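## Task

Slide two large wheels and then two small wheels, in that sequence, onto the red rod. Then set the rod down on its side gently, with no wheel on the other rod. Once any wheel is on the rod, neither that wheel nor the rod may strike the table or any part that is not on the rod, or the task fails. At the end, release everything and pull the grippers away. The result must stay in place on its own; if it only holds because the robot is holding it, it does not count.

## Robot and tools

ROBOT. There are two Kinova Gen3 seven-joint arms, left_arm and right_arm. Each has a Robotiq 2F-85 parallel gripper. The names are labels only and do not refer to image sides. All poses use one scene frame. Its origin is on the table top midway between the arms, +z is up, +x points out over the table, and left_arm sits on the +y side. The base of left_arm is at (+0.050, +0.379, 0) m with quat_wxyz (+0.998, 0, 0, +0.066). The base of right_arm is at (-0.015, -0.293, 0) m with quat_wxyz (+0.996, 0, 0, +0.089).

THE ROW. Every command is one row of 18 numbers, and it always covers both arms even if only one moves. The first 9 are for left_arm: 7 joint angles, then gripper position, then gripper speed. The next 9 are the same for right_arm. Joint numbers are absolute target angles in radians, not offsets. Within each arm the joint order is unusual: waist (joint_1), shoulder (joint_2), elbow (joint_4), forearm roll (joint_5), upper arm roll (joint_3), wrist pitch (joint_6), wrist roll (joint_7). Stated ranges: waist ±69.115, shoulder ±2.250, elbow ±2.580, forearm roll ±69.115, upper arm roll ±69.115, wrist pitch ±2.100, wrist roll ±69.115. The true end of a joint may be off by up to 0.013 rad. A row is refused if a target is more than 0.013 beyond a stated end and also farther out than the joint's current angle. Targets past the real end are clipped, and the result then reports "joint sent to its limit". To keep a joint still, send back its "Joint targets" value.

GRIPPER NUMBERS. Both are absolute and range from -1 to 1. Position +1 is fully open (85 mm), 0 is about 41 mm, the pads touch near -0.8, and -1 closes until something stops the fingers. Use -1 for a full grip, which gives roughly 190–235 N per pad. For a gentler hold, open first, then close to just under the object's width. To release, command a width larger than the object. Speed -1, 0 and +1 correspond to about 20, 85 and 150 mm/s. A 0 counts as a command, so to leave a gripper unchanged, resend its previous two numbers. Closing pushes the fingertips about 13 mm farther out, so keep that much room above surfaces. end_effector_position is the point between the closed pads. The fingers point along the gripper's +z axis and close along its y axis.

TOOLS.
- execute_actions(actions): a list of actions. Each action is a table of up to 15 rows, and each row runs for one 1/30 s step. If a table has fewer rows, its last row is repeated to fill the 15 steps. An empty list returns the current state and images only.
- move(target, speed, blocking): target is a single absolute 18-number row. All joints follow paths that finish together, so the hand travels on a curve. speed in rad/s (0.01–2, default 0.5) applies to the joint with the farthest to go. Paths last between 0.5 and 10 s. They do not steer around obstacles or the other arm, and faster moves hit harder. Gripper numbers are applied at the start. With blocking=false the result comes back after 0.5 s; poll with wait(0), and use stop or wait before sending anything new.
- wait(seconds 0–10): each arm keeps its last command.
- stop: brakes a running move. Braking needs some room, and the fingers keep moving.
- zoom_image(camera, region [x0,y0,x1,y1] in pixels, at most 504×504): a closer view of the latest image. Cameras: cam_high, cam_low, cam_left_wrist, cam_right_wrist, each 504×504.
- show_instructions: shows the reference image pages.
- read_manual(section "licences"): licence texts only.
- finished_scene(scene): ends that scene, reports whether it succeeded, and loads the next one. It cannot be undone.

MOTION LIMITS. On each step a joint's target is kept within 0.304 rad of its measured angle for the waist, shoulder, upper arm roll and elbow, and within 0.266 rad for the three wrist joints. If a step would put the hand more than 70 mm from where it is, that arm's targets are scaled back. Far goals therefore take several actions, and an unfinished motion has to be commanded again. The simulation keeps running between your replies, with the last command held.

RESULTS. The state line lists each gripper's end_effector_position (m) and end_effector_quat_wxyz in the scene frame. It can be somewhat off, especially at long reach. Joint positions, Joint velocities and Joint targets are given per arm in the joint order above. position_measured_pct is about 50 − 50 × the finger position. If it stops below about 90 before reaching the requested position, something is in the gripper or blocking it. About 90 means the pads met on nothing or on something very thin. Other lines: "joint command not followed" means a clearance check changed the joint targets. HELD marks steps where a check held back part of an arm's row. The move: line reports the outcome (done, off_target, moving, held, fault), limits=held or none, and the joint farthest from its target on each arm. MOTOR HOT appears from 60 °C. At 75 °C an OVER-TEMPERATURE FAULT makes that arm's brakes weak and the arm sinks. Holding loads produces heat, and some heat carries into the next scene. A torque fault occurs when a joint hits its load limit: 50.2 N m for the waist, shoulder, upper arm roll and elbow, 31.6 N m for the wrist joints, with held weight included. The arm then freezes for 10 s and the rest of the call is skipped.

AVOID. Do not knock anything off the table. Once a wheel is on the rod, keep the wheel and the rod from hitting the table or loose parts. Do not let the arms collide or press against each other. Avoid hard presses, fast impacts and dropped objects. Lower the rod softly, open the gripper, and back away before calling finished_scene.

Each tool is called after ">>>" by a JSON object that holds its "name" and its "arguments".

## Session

>>> {"name": "show_instructions", "arguments": {}}

>>> {"name": "execute_actions", "arguments": {"actions": []}}

Reference images for this scene: Rod-and-wheel set page 1.

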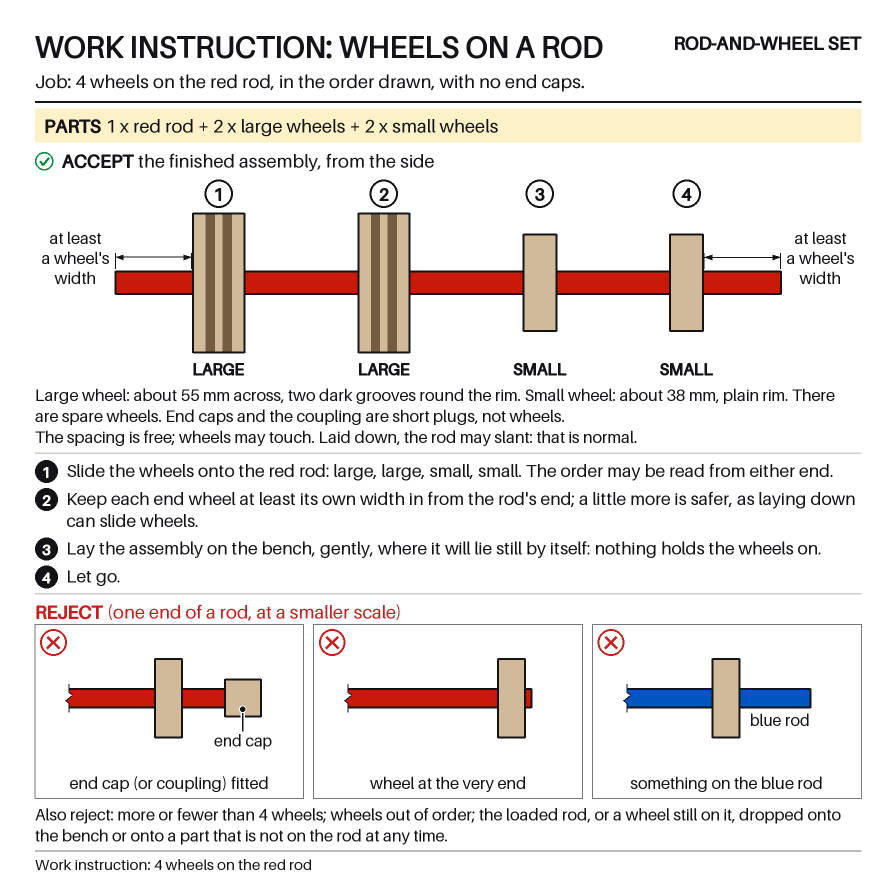

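Scene clock: 0.00 s.
left_arm: end_effector_position=(+0.2004, +0.5189, +0.3322) position_measured_pct=0.0 end_effector_quat_wxyz=(+0.214, -0.555, +0.803, -0.045) | right_arm: end_effector_position=(+0.5939, +0.2355, +0.1430) position_measured_pct=70.2 end_effector_quat_wxyz=(+0.257, -0.006, +0.966, +0.025)
Joint names: [waist, shoulder, elbow, forearm roll, upper arm roll, wrist pitch, wrist roll]
Joint positions: left_arm=[-0.859 -0.555  2.213  0.22  -0.197  1.164  1.548] | right_arm=[-0.801  1.124  0.668  0.05   0.353  0.991  0.68 ]
Joint velocities: left_arm=[-0. -0.  0. -0. -0.  0.  0.] | right_arm=[-0.     0.     0.002  0.     0.     0.     0.   ]
Motor temperatures (°C, as the motors report them): left_arm=[29 34 29 36 29 40 34] | right_arm=[33 32 28 32 26 30 40]
Joint targets: left_arm=[-0.859 -0.555 2.213 0.220 -0.197 1.164 1.548] | right_arm=[-0.801 1.124 0.668 0.050 0.353 0.991 0.680]

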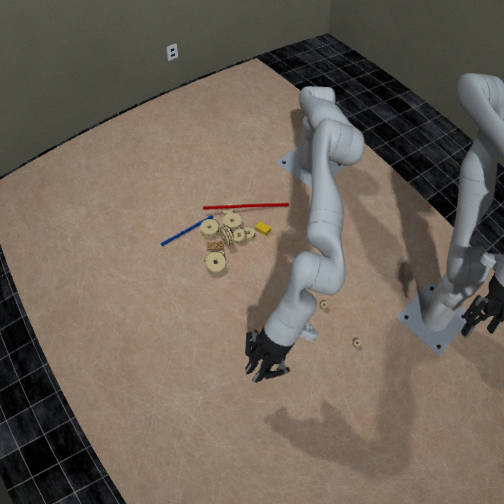

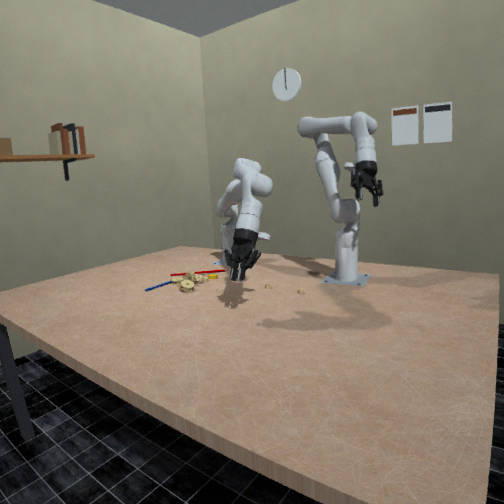

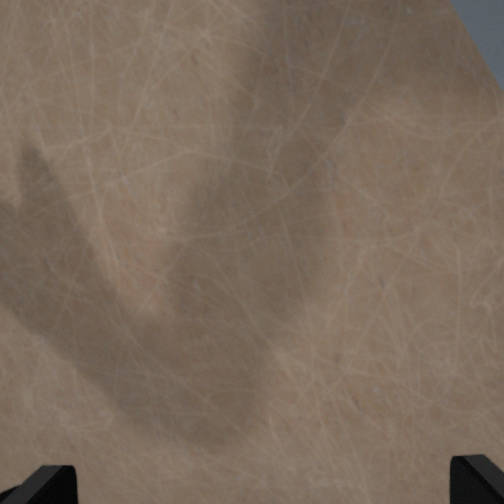

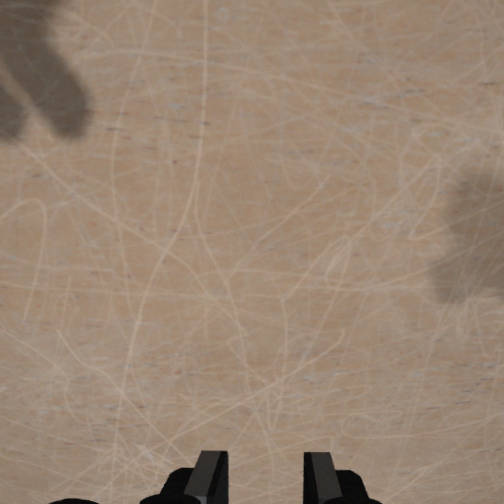

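>>> {"name": "move", "arguments": {"target": [-0.3,0.35,1.5,0,0,1.29,1.5708,1,0,0.033,0.2627,1.7337,0,0,1.1452,0,1,0], "speed": 0.8}}

Scene clock: 8.33 s.
left_arm: end_effector_position=(+0.4659, +0.5441, +0.2822) position_measured_pct=0.0 end_effector_quat_wxyz=(+0.001, -0.215, +0.977, +0.000) | right_arm: end_effector_position=(+0.3800, -0.2602, +0.2500) position_measured_pct=0.0 end_effector_quat_wxyz=(-0.000, +0.654, +0.757, -0.000)
Joint names: [waist, shoulder, elbow, forearm roll, upper arm roll, wrist pitch, wrist roll]
Joint positions: left_arm=[-0.3    0.35   1.5    0.     0.     1.29   1.571] | right_arm=[ 0.033  0.263  1.734  0.     0.     1.145 -0.   ]
Joint velocities: left_arm=[ 0.001  0.002 -0.    -0.    -0.001  0.    -0.   ] | right_arm=[ 0.002 -0.002 -0.001  0.    -0.    -0.     0.   ]
Motor temperatures (°C, as the motors report them): left_arm=[29 34 29 36 29 40 34] | right_arm=[33 32 28 32 26 30 40]
Joint targets: left_arm=[-0.300 0.350 1.500 0.000 0.000 1.290 1.571] | right_arm=[0.033 0.263 1.734 0.000 -0.000 1.145 -0.000]
move: done; limits=none; left_arm: farthest joint: the waist, 0.000 radians from its target (0.559 radians at the start); right_arm: farthest joint: the waist, 0.000 radians from its target (0.834 radians at the start)

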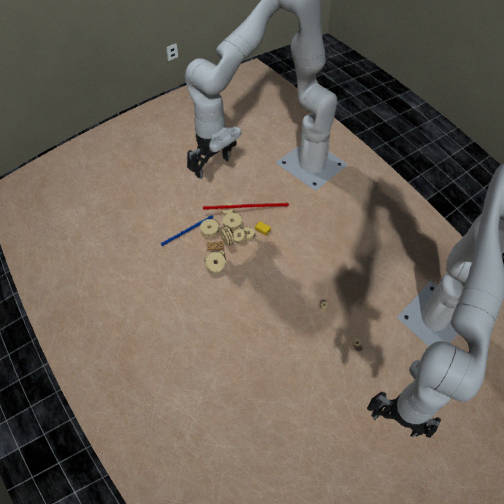

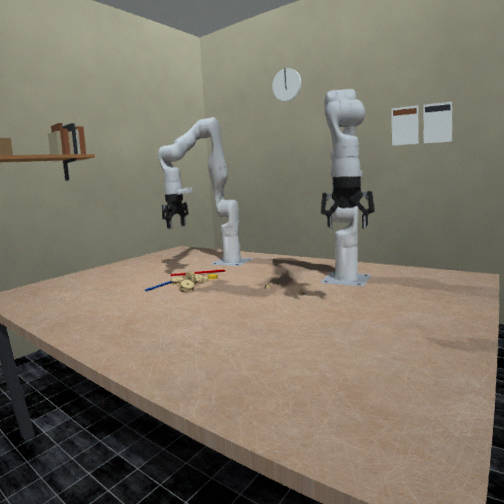

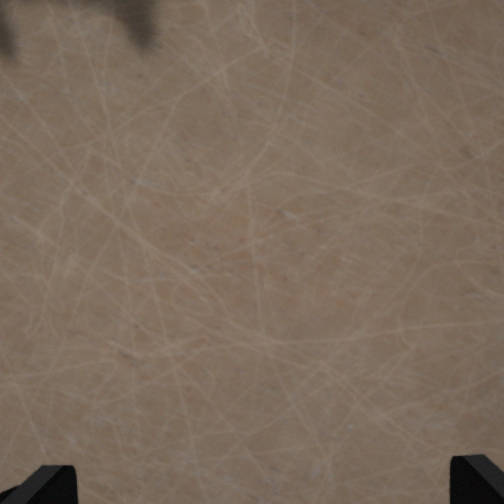

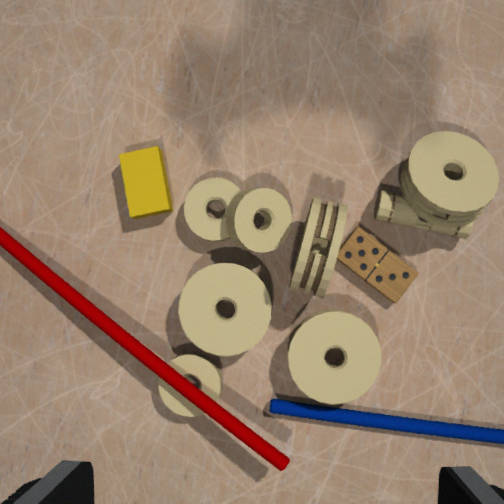

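>>> {"name": "move", "arguments": {"target": [-0.3,0.35,1.5,0,0,1.29,-0.9268,1,0,1.2,0.2627,1.7337,0,0,1.1452,0,1,0], "speed": 1.0}}

>>> {"name": "move", "arguments": {"target": [1.298,1.13,0.6103,0,0,1.4013,-0.9268,1,0,1.2,0.2627,1.7337,0,0,1.1452,0,1,0], "speed": 0.8}}

Scene clock: 41.27 s.
left_arm: end_effector_position=(+0.4659, +0.5440, +0.2821) position_measured_pct=0.0 end_effector_quat_wxyz=(+0.000, +0.859, +0.513, +0.001) | right_arm: end_effector_position=(+0.1705, -0.6434, +0.2500) position_measured_pct=0.0 end_effector_quat_wxyz=(-0.000, +0.962, +0.271, -0.000)
Joint names: [waist, shoulder, elbow, forearm roll, upper arm roll, wrist pitch, wrist roll]
Joint positions: left_arm=[-0.3    0.35   1.5    0.    -0.     1.29  -0.927] | right_arm=[ 1.2    0.263  1.734  0.     0.     1.145 -0.   ]
Joint velocities: left_arm=[-0.     0.001 -0.    -0.001 -0.    -0.    -0.   ] | right_arm=[ 0.003  0.     0.     0.    -0.    -0.    -0.   ]
Motor temperatures (°C, as the motors report them): left_arm=[29 34 29 36 29 40 34] | right_arm=[33 32 28 32 26 30 40]
Joint targets: left_arm=[-0.300 0.350 1.500 0.000 0.000 1.290 -0.927] | right_arm=[1.200 0.263 1.734 0.000 0.000 1.145 0.000]
move: done; limits=none; left_arm: farthest joint: the waist, 0.000 radians from its target (0.000 radians at the start); right_arm: farthest joint: the waist, 0.000 radians from its target (1.167 radians at the start)

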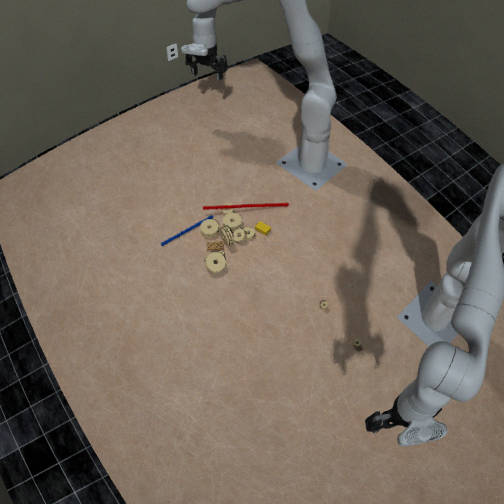

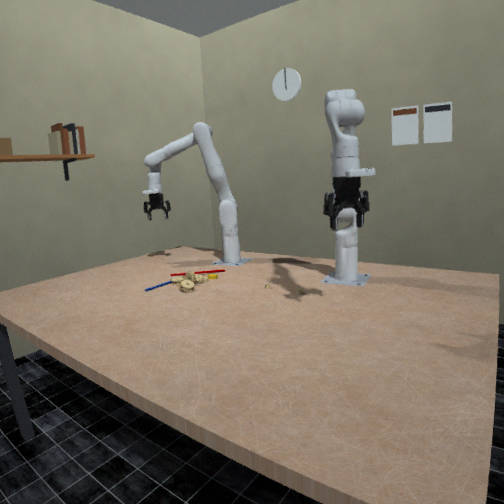

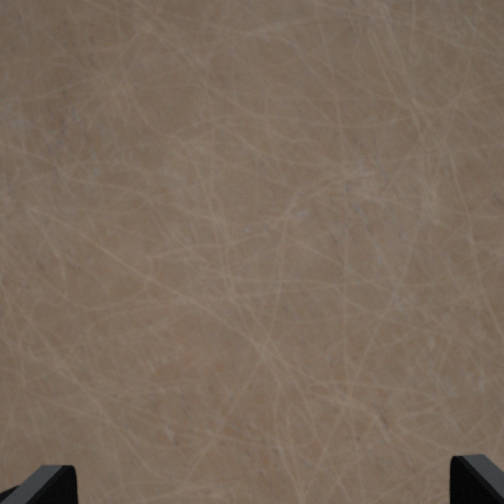

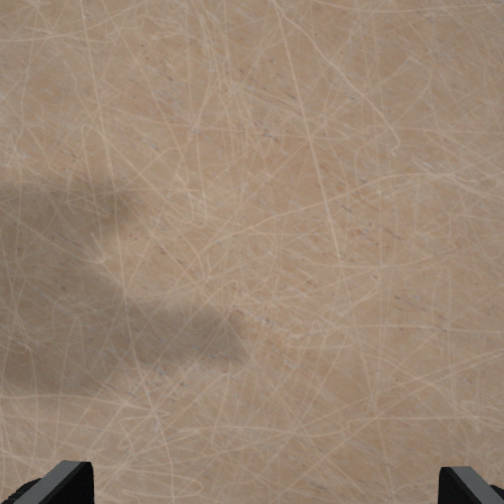

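Scene clock: 44.07 s.
left_arm: end_effector_position=(+0.2993, -0.2650, +0.1002) position_measured_pct=0.0 end_effector_quat_wxyz=(+0.000, +0.966, -0.258, +0.000) | right_arm: end_effector_position=(+0.1704, -0.6435, +0.2500) position_measured_pct=0.0 end_effector_quat_wxyz=(-0.000, +0.962, +0.271, -0.000)
Joint names: [waist, shoulder, elbow, forearm roll, upper arm roll, wrist pitch, wrist roll]
Joint positions: left_arm=[ 1.298  1.13   0.61   0.     0.     1.401 -0.927] | right_arm=[1.2   0.263 1.734 0.    0.    1.145 0.   ]
Joint velocities: left_arm=[ 0.004  0.003 -0.001  0.001  0.    -0.     0.   ] | right_arm=[-0.    -0.     0.001 -0.    -0.    -0.     0.   ]
Motor temperatures (°C, as the motors report them): left_arm=[29 34 29 36 29 40 34] | right_arm=[33 32 28 32 26 30 40]
Joint targets: left_arm=[1.298 1.130 0.610 0.000 0.000 1.401 -0.927] | right_arm=[1.200 0.263 1.734 0.000 0.000 1.145 0.000]
move: done; limits=none; left_arm: farthest joint: the waist, 0.000 radians from its target (1.598 radians at the start); right_arm: farthest joint: the waist, 0.000 radians from its target (0.000 radians at the start)

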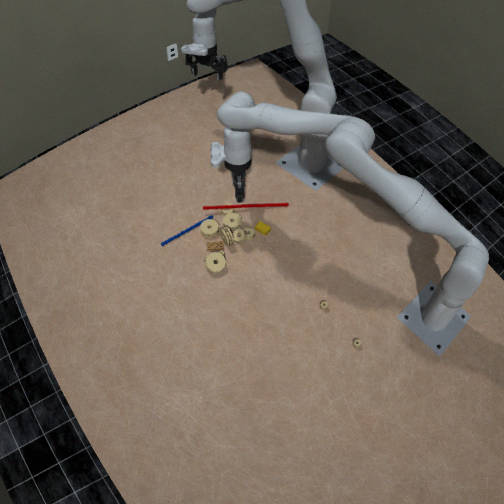

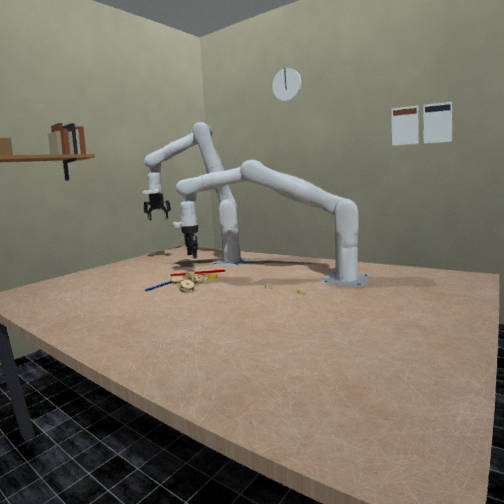

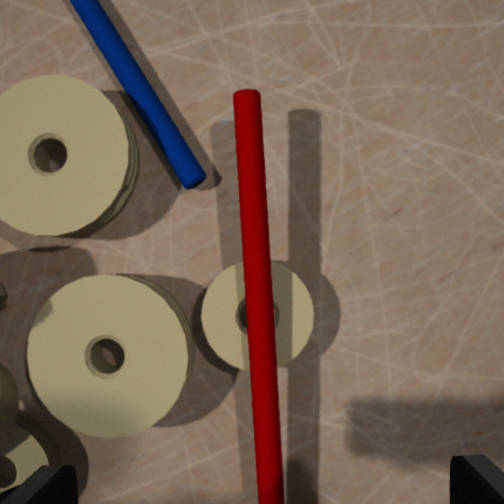

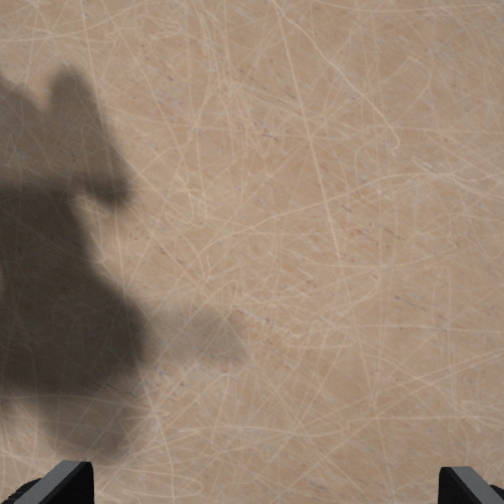

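>>> {"name": "move", "arguments": {"target": [1.298,1.1739,0.6745,0,0,1.2932,-0.91,-0.2,0,1.2,0.2627,1.7337,0,0,1.1452,0,1,0], "speed": 0.25}}

Scene clock: 53.10 s.
left_arm: end_effector_position=(+0.2991, -0.2650, +0.0500) position_measured_pct=59.9 end_effector_quat_wxyz=(-0.000, +0.968, -0.250, -0.000) | right_arm: end_effector_position=(+0.1704, -0.6435, +0.2500) position_measured_pct=0.0 end_effector_quat_wxyz=(-0.000, +0.962, +0.271, -0.000)
Joint names: [waist, shoulder, elbow, forearm roll, upper arm roll, wrist pitch, wrist roll]
Joint positions: left_arm=[ 1.298  1.174  0.674  0.     0.     1.293 -0.91 ] | right_arm=[ 1.2    0.263  1.734  0.     0.     1.145 -0.   ]
Joint velocities: left_arm=[-0.    -0.     0.    -0.001 -0.001  0.001  0.   ] | right_arm=[-0. -0. -0.  0.  0.  0. -0.]
Motor temperatures (°C, as the motors report them): left_arm=[29 34 29 36 29 40 34] | right_arm=[33 32 28 32 26 30 40]
Joint targets: left_arm=[1.298 1.174 0.674 0.000 0.000 1.293 -0.910] | right_arm=[1.200 0.263 1.734 0.000 0.000 1.145 0.000]
move: done; limits=none; left_arm: farthest joint: the waist, 0.000 radians from its target (0.000 radians at the start); right_arm: farthest joint: the waist, 0.000 radians from its target (0.000 radians at the start)

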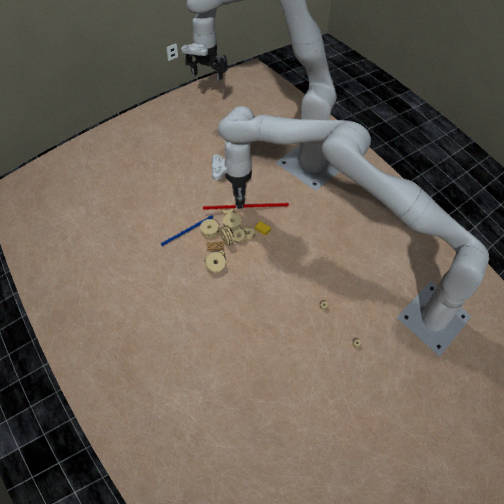

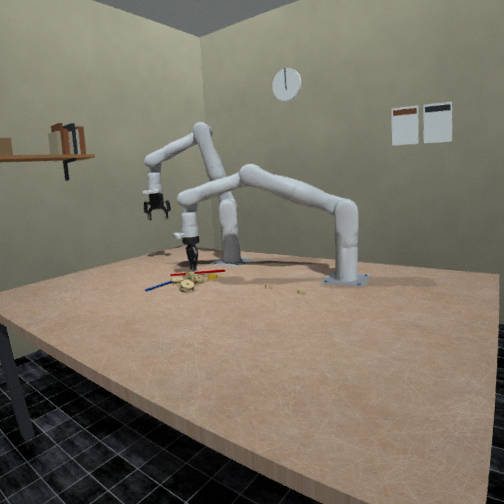

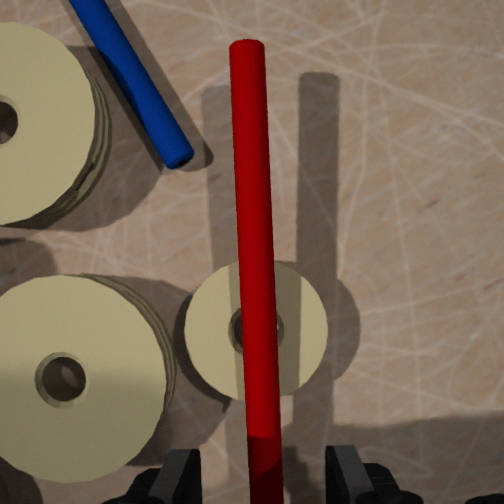

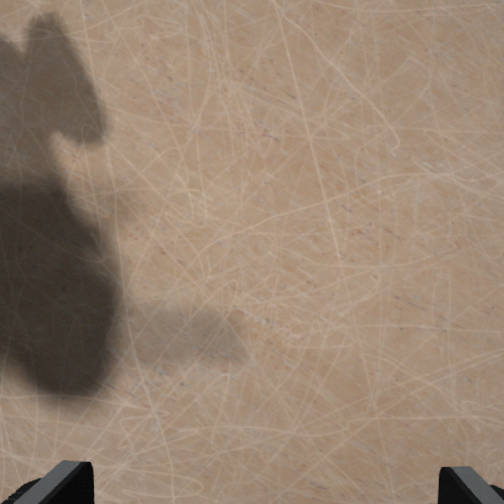

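>>> {"name": "move", "arguments": {"target": [1.298,1.196,0.6903,0,0,1.2553,-0.91,-0.2,0,1.2,0.2627,1.7337,0,0,1.1452,0,1,0], "speed": 0.1}}

>>> {"name": "execute_actions", "arguments": {"actions": [[[1.298,1.196,0.6903,0,0,1.2553,-0.91,-1,-0.5,1.2,0.2627,1.7337,0,0,1.1452,0,1,0]],[[1.298,1.196,0.6903,0,0,1.2553,-0.91,-1,-0.5,1.2,0.2627,1.7337,0,0,1.1452,0,1,0]],[[1.298,1.196,0.6903,0,0,1.2553,-0.91,-1,-0.5,1.2,0.2627,1.7337,0,0,1.1452,0,1,0]]]}}

Scene clock: 57.37 s.
left_arm: end_effector_position=(+0.2991, -0.2650, +0.0300) position_measured_pct=59.9 end_effector_quat_wxyz=(-0.000, +0.968, -0.250, -0.000) | right_arm: end_effector_position=(+0.1704, -0.6435, +0.2500) position_measured_pct=0.0 end_effector_quat_wxyz=(-0.000, +0.962, +0.271, -0.000)
Joint names: [waist, shoulder, elbow, forearm roll, upper arm roll, wrist pitch, wrist roll]
Joint positions: left_arm=[ 1.298  1.196  0.69   0.    -0.     1.255 -0.91 ] | right_arm=[ 1.2    0.263  1.734  0.     0.     1.145 -0.   ]
Joint velocities: left_arm=[-0.     0.    -0.     0.     0.    -0.001  0.   ] | right_arm=[-0.001  0.     0.001  0.    -0.    -0.    -0.   ]
Motor temperatures (°C, as the motors report them): left_arm=[29 35 29 36 29 40 34] | right_arm=[33 32 28 32 26 30 40]
Joint targets: left_arm=[1.298 1.196 0.690 0.000 0.000 1.255 -0.910] | right_arm=[1.200 0.263 1.734 0.000 0.000 1.145 0.000]
move: done; limits=none; left_arm: farthest joint: the waist, 0.000 radians from its target (0.000 radians at the start); right_arm: farthest joint: the waist, 0.000 radians from its target (0.000 radians at the start)

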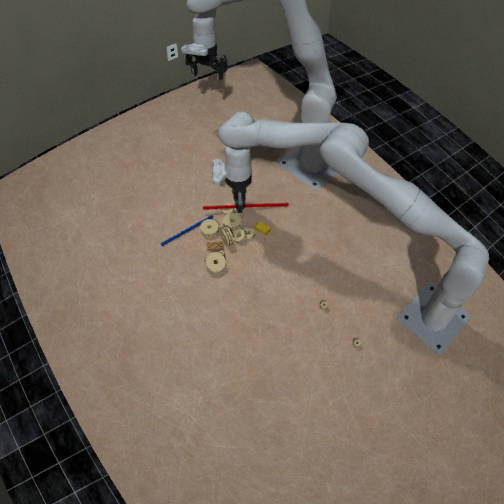

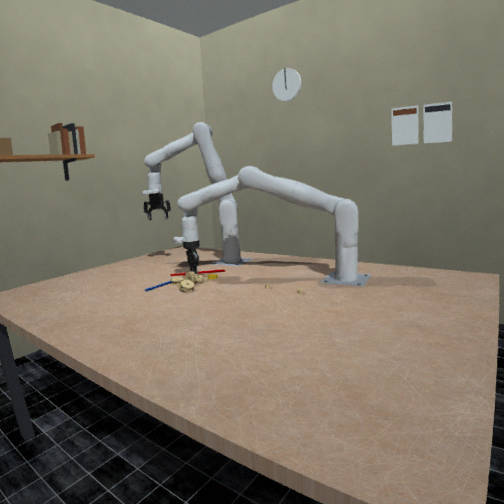

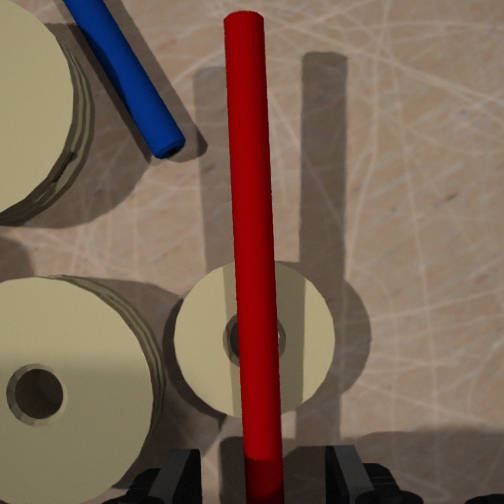

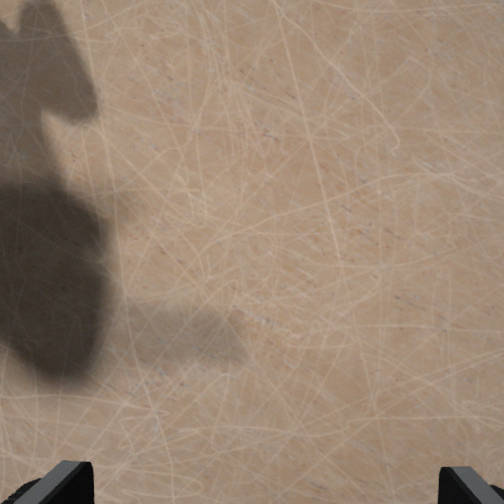

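Scene clock: 58.87 s.
left_arm: end_effector_position=(+0.2991, -0.2651, +0.0302) position_measured_pct=86.1 end_effector_quat_wxyz=(+0.000, +0.968, -0.250, +0.000) | right_arm: end_effector_position=(+0.1704, -0.6435, +0.2500) position_measured_pct=0.0 end_effector_quat_wxyz=(-0.000, +0.962, +0.271, -0.000)
Joint names: [waist, shoulder, elbow, forearm roll, upper arm roll, wrist pitch, wrist roll]
Joint positions: left_arm=[ 1.298  1.196  0.69   0.     0.     1.255 -0.91 ] | right_arm=[ 1.2    0.263  1.734  0.    -0.     1.145 -0.   ]
Joint velocities: left_arm=[ 0.     0.001 -0.    -0.    -0.    -0.     0.001] | right_arm=[ 0.  0.  0. -0. -0.  0. -0.]
Motor temperatures (°C, as the motors report them): left_arm=[29 35 29 36 29 40 34] | right_arm=[33 32 28 32 26 30 40]
Joint targets: left_arm=[1.298 1.196 0.690 0.000 0.000 1.255 -0.910] | right_arm=[1.200 0.263 1.734 0.000 0.000 1.145 0.000]
Step readings (joint positions; steps 1 to 15: 1st action; 16 to 30: 2nd action; 31 to 45: 3rd action):
0: left_arm=[1.298 1.196 0.690 0.000 -0.000 1.255 -0.910] | right_arm=[1.200 0.263 1.734 0.000 0.000 1.145 -0.000]
1: left_arm=[1.298 1.196 0.690 0.000 0.000 1.255 -0.910] | right_arm=[1.200 0.263 1.734 0.000 0.000 1.145 0.000]
2: left_arm=[1.298 1.196 0.690 0.000 0.000 1.255 -0.910] | right_arm=[1.200 0.263 1.734 0.000 0.000 1.145 0.000]
4: left_arm=[1.298 1.196 0.690 0.000 0.000 1.255 -0.910] | right_arm=[1.200 0.263 1.734 0.000 0.000 1.145 0.000]
8: left_arm=[1.298 1.196 0.690 0.000 0.000 1.255 -0.910] | right_arm=[1.200 0.263 1.734 0.000 0.000 1.145 -0.000]
15: left_arm=[1.298 1.196 0.690 0.000 0.000 1.255 -0.910] | right_arm=[1.200 0.263 1.734 0.000 0.000 1.145 0.000]
16: left_arm=[1.298 1.196 0.690 0.000 0.000 1.255 -0.910] | right_arm=[1.200 0.263 1.734 0.000 0.000 1.145 -0.000]
17: left_arm=[1.298 1.196 0.690 0.000 0.000 1.255 -0.910] | right_arm=[1.200 0.263 1.734 0.000 0.000 1.145 0.000]
19: left_arm=[1.298 1.196 0.690 0.000 0.000 1.255 -0.910] | right_arm=[1.200 0.263 1.734 0.000 0.000 1.145 -0.000]
23: left_arm=[1.298 1.196 0.690 0.000 0.000 1.255 -0.910] | right_arm=[1.200 0.263 1.734 0.000 -0.000 1.145 -0.000]
30: left_arm=[1.298 1.196 0.690 0.000 0.000 1.255 -0.910] | right_arm=[1.200 0.263 1.734 0.000 0.000 1.145 0.000]
31: left_arm=[1.298 1.196 0.690 0.000 0.000 1.255 -0.910] | right_arm=[1.200 0.263 1.734 0.000 0.000 1.145 -0.000]
32: left_arm=[1.298 1.196 0.690 0.000 0.000 1.255 -0.910] | right_arm=[1.200 0.263 1.734 0.000 0.000 1.145 -0.000]
34: left_arm=[1.298 1.196 0.690 0.000 0.000 1.255 -0.910] | right_arm=[1.200 0.263 1.734 0.000 0.000 1.145 -0.000]
38: left_arm=[1.298 1.196 0.690 0.000 0.000 1.255 -0.910] | right_arm=[1.200 0.263 1.734 0.000 0.000 1.145 -0.000]
45: Joint positions above

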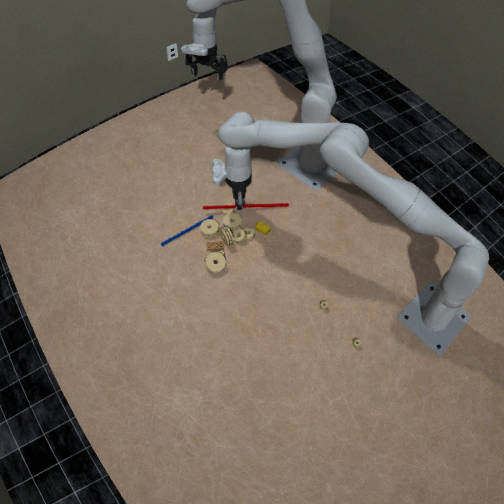

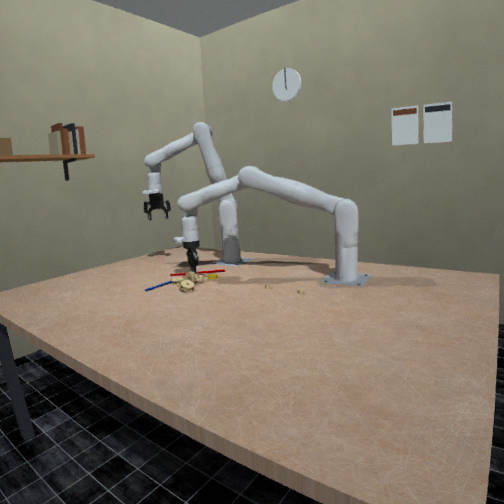

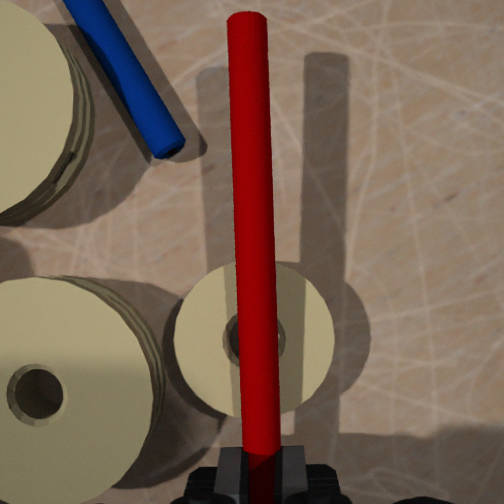

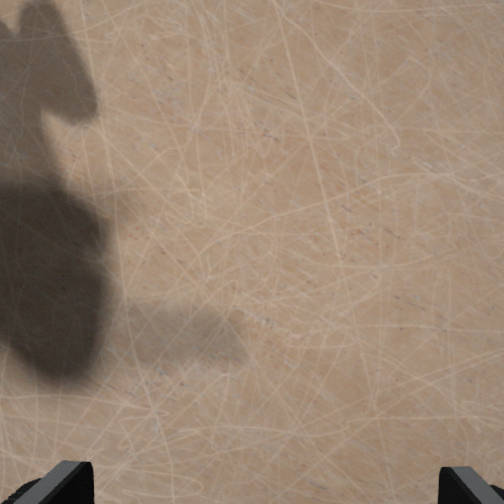

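>>> {"name": "move", "arguments": {"target": [1.298,1.113,0.5518,0,0,1.4768,-0.91,-1,-0.5,1.2,0.2627,1.7337,0,0,1.1452,0,1,0], "speed": 0.25}}

>>> {"name": "move", "arguments": {"target": [0.4045,0.6148,1.7189,0,0,0.8079,-3.6116,-1,-0.5,1.2,0.2627,1.7337,0,0,1.1452,0,1,0], "speed": 0.9}}

Scene clock: 81.43 s.
left_arm: end_effector_position=(+0.2991, -0.2650, +0.1300) position_measured_pct=86.1 end_effector_quat_wxyz=(+0.000, +0.968, -0.250, +0.000) | right_arm: end_effector_position=(+0.1704, -0.6435, +0.2500) position_measured_pct=0.0 end_effector_quat_wxyz=(-0.000, +0.962, +0.271, -0.000)
Joint names: [waist, shoulder, elbow, forearm roll, upper arm roll, wrist pitch, wrist roll]
Joint positions: left_arm=[ 1.298  1.113  0.552 -0.     0.     1.477 -0.91 ] | right_arm=[ 1.2    0.263  1.734  0.     0.     1.145 -0.   ]
Joint velocities: left_arm=[ 0.     0.001  0.001  0.001 -0.    -0.001 -0.   ] | right_arm=[-0.    -0.     0.001  0.    -0.    -0.    -0.   ]
Motor temperatures (°C, as the motors report them): left_arm=[29 35 29 36 29 40 34] | right_arm=[33 32 28 32 26 30 40]
Joint targets: left_arm=[1.298 1.113 0.552 0.000 0.000 1.477 -0.910] | right_arm=[1.200 0.263 1.734 0.000 0.000 1.145 0.000]
move: done; limits=none; left_arm: farthest joint: the waist, 0.000 radians from its target (0.000 radians at the start); right_arm: farthest joint: the waist, 0.000 radians from its target (0.000 radians at the start)

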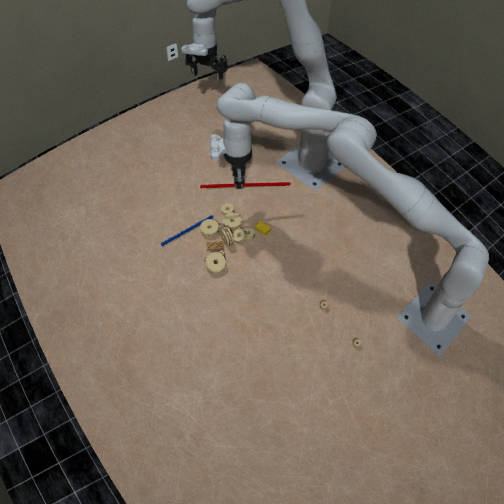

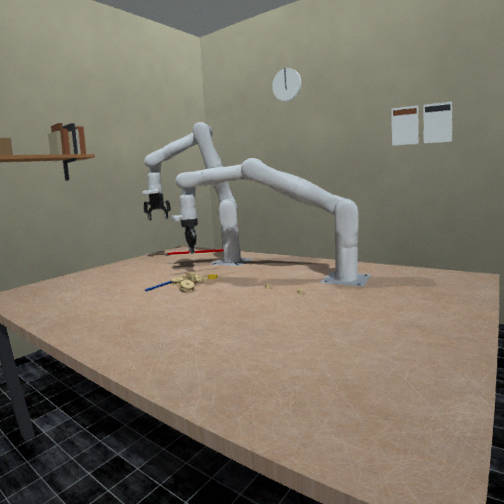

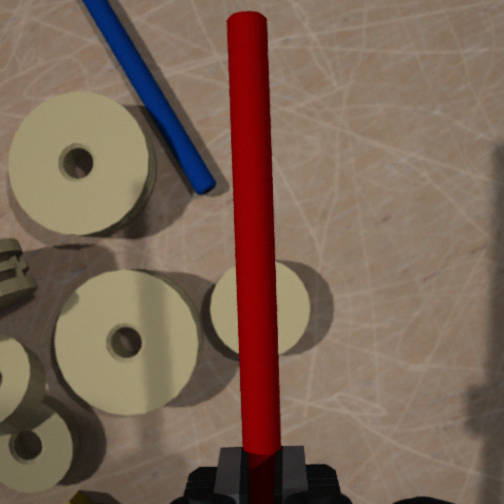

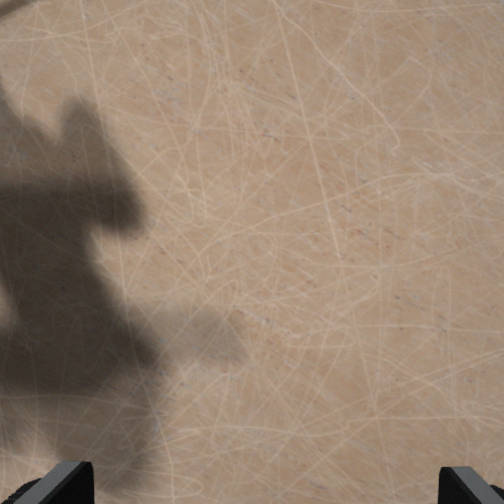

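Scene clock: 85.00 s.
left_arm: end_effector_position=(+0.4956, +0.2290, +0.0999) position_measured_pct=86.1 end_effector_quat_wxyz=(-0.000, -0.403, +0.915, +0.000) | right_arm: end_effector_position=(+0.1704, -0.6435, +0.2500) position_measured_pct=0.0 end_effector_quat_wxyz=(-0.000, +0.962, +0.271, -0.000)
Joint names: [waist, shoulder, elbow, forearm roll, upper arm roll, wrist pitch, wrist roll]
Joint positions: left_arm=[ 0.405  0.615  1.719 -0.    -0.     0.808 -3.612] | right_arm=[ 1.2    0.263  1.734  0.     0.     1.145 -0.   ]
Joint velocities: left_arm=[-0.002 -0.001  0.001  0.001 -0.     0.    -0.001] | right_arm=[-0.    -0.    -0.001  0.001  0.    -0.     0.   ]
Motor temperatures (°C, as the motors report them): left_arm=[29 35 29 36 29 40 34] | right_arm=[33 32 28 32 26 30 40]
Joint targets: left_arm=[0.404 0.615 1.719 0.000 0.000 0.808 -3.612] | right_arm=[1.200 0.263 1.734 0.000 0.000 1.145 0.000]
move: done; limits=none; left_arm: farthest joint: the waist, 0.000 radians from its target (0.894 radians at the start); right_arm: farthest joint: the waist, 0.000 radians from its target (0.000 radians at the start)

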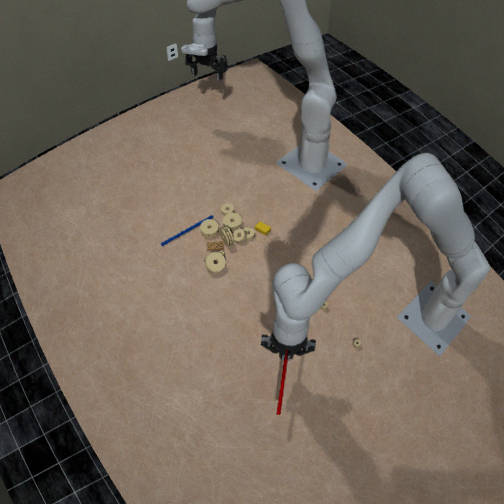

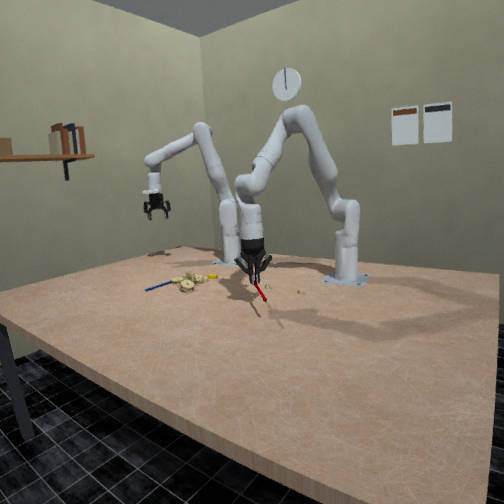

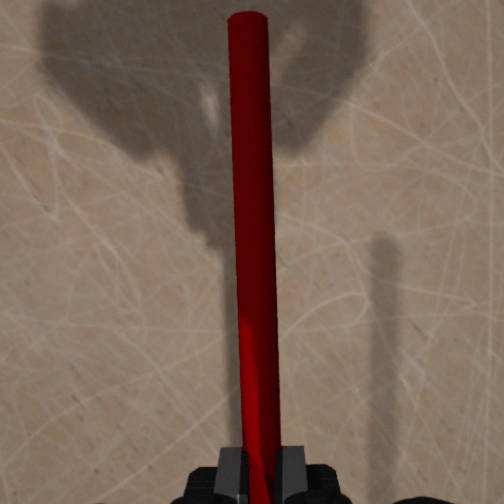

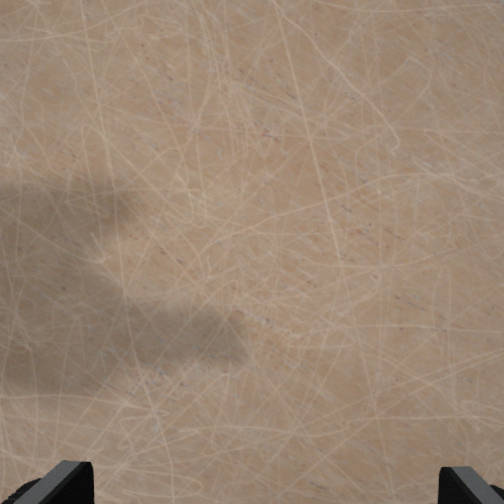

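>>> {"name": "move", "arguments": {"target": [0.4045,0.7302,1.7653,0,0,0.6461,-3.6116,-1,-0.5,1.2,0.2627,1.7337,0,0,1.1452,0,1,0], "speed": 0.15}}

>>> {"name": "zoom_image", "arguments": {"camera": "cam_low", "region": [200,250,320,330]}}

>>> {"name": "zoom_image", "arguments": {"camera": "cam_high", "region": [230,320,350,440]}}

Scene clock: 91.80 s.
left_arm: end_effector_position=(+0.4957, +0.2291, +0.0361) position_measured_pct=86.1 end_effector_quat_wxyz=(+0.000, -0.403, +0.915, -0.000) | right_arm: end_effector_position=(+0.1704, -0.6435, +0.2500) position_measured_pct=0.0 end_effector_quat_wxyz=(-0.000, +0.962, +0.271, -0.000)
Joint names: [waist, shoulder, elbow, forearm roll, upper arm roll, wrist pitch, wrist roll]
Joint positions: left_arm=[ 0.404  0.73   1.765  0.    -0.     0.646 -3.612] | right_arm=[ 1.2    0.263  1.734  0.     0.     1.145 -0.   ]
Joint velocities: left_arm=[ 0.001  0.002 -0.    -0.001 -0.    -0.001 -0.   ] | right_arm=[-0.     0.     0.001 -0.    -0.    -0.    -0.   ]
Motor temperatures (°C, as the motors report them): left_arm=[29 35 29 36 29 40 34] | right_arm=[33 32 28 32 26 30 40]
Joint targets: left_arm=[0.405 0.730 1.765 0.000 0.000 0.646 -3.612] | right_arm=[1.200 0.263 1.734 0.000 0.000 1.145 0.000]
move: done; limits=none; left_arm: farthest joint: the waist, 0.000 radians from its target (0.000 radians at the start); right_arm: farthest joint: the waist, 0.000 radians from its target (0.000 radians at the start)

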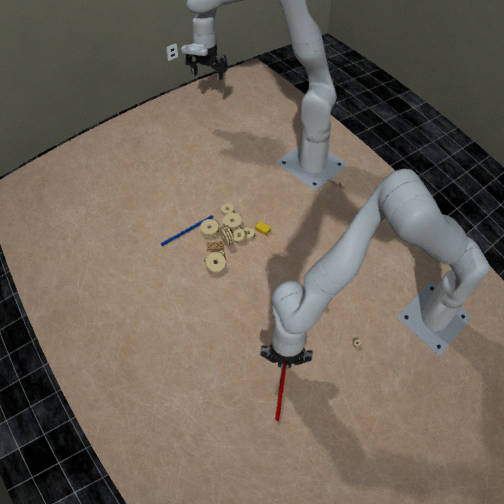

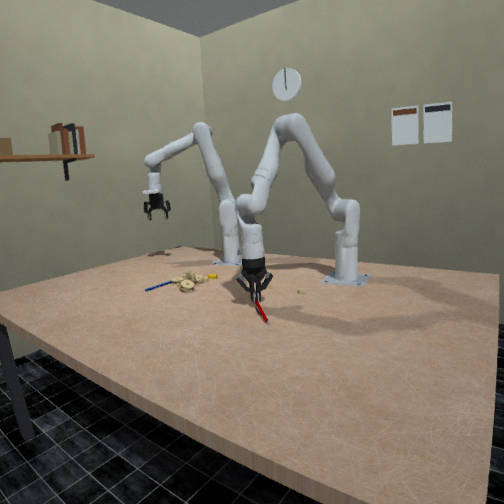

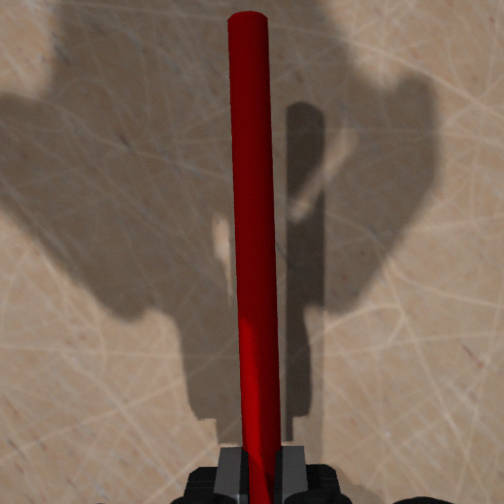

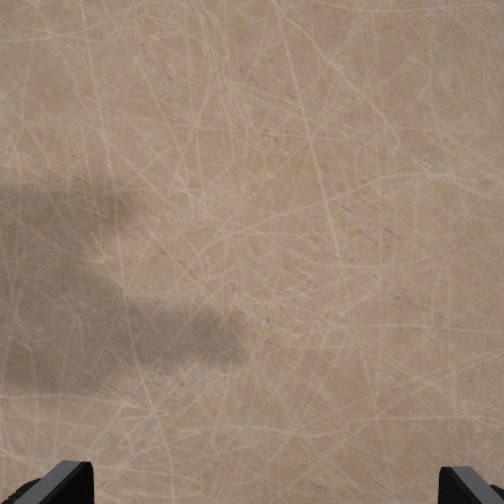

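Region (200, 250, 320, 330) of cam_low's 504x504 image, scaled by 4.200, with more detail than that image has.

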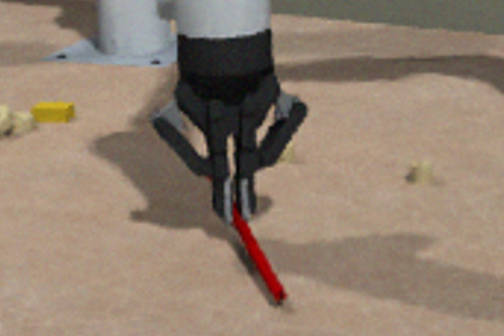

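Region (230, 320, 350, 440) of cam_high's 504x504 image, scaled by 4.200, with more detail than that image has.

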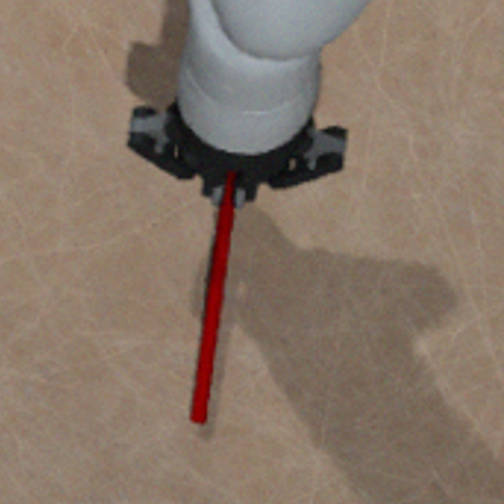

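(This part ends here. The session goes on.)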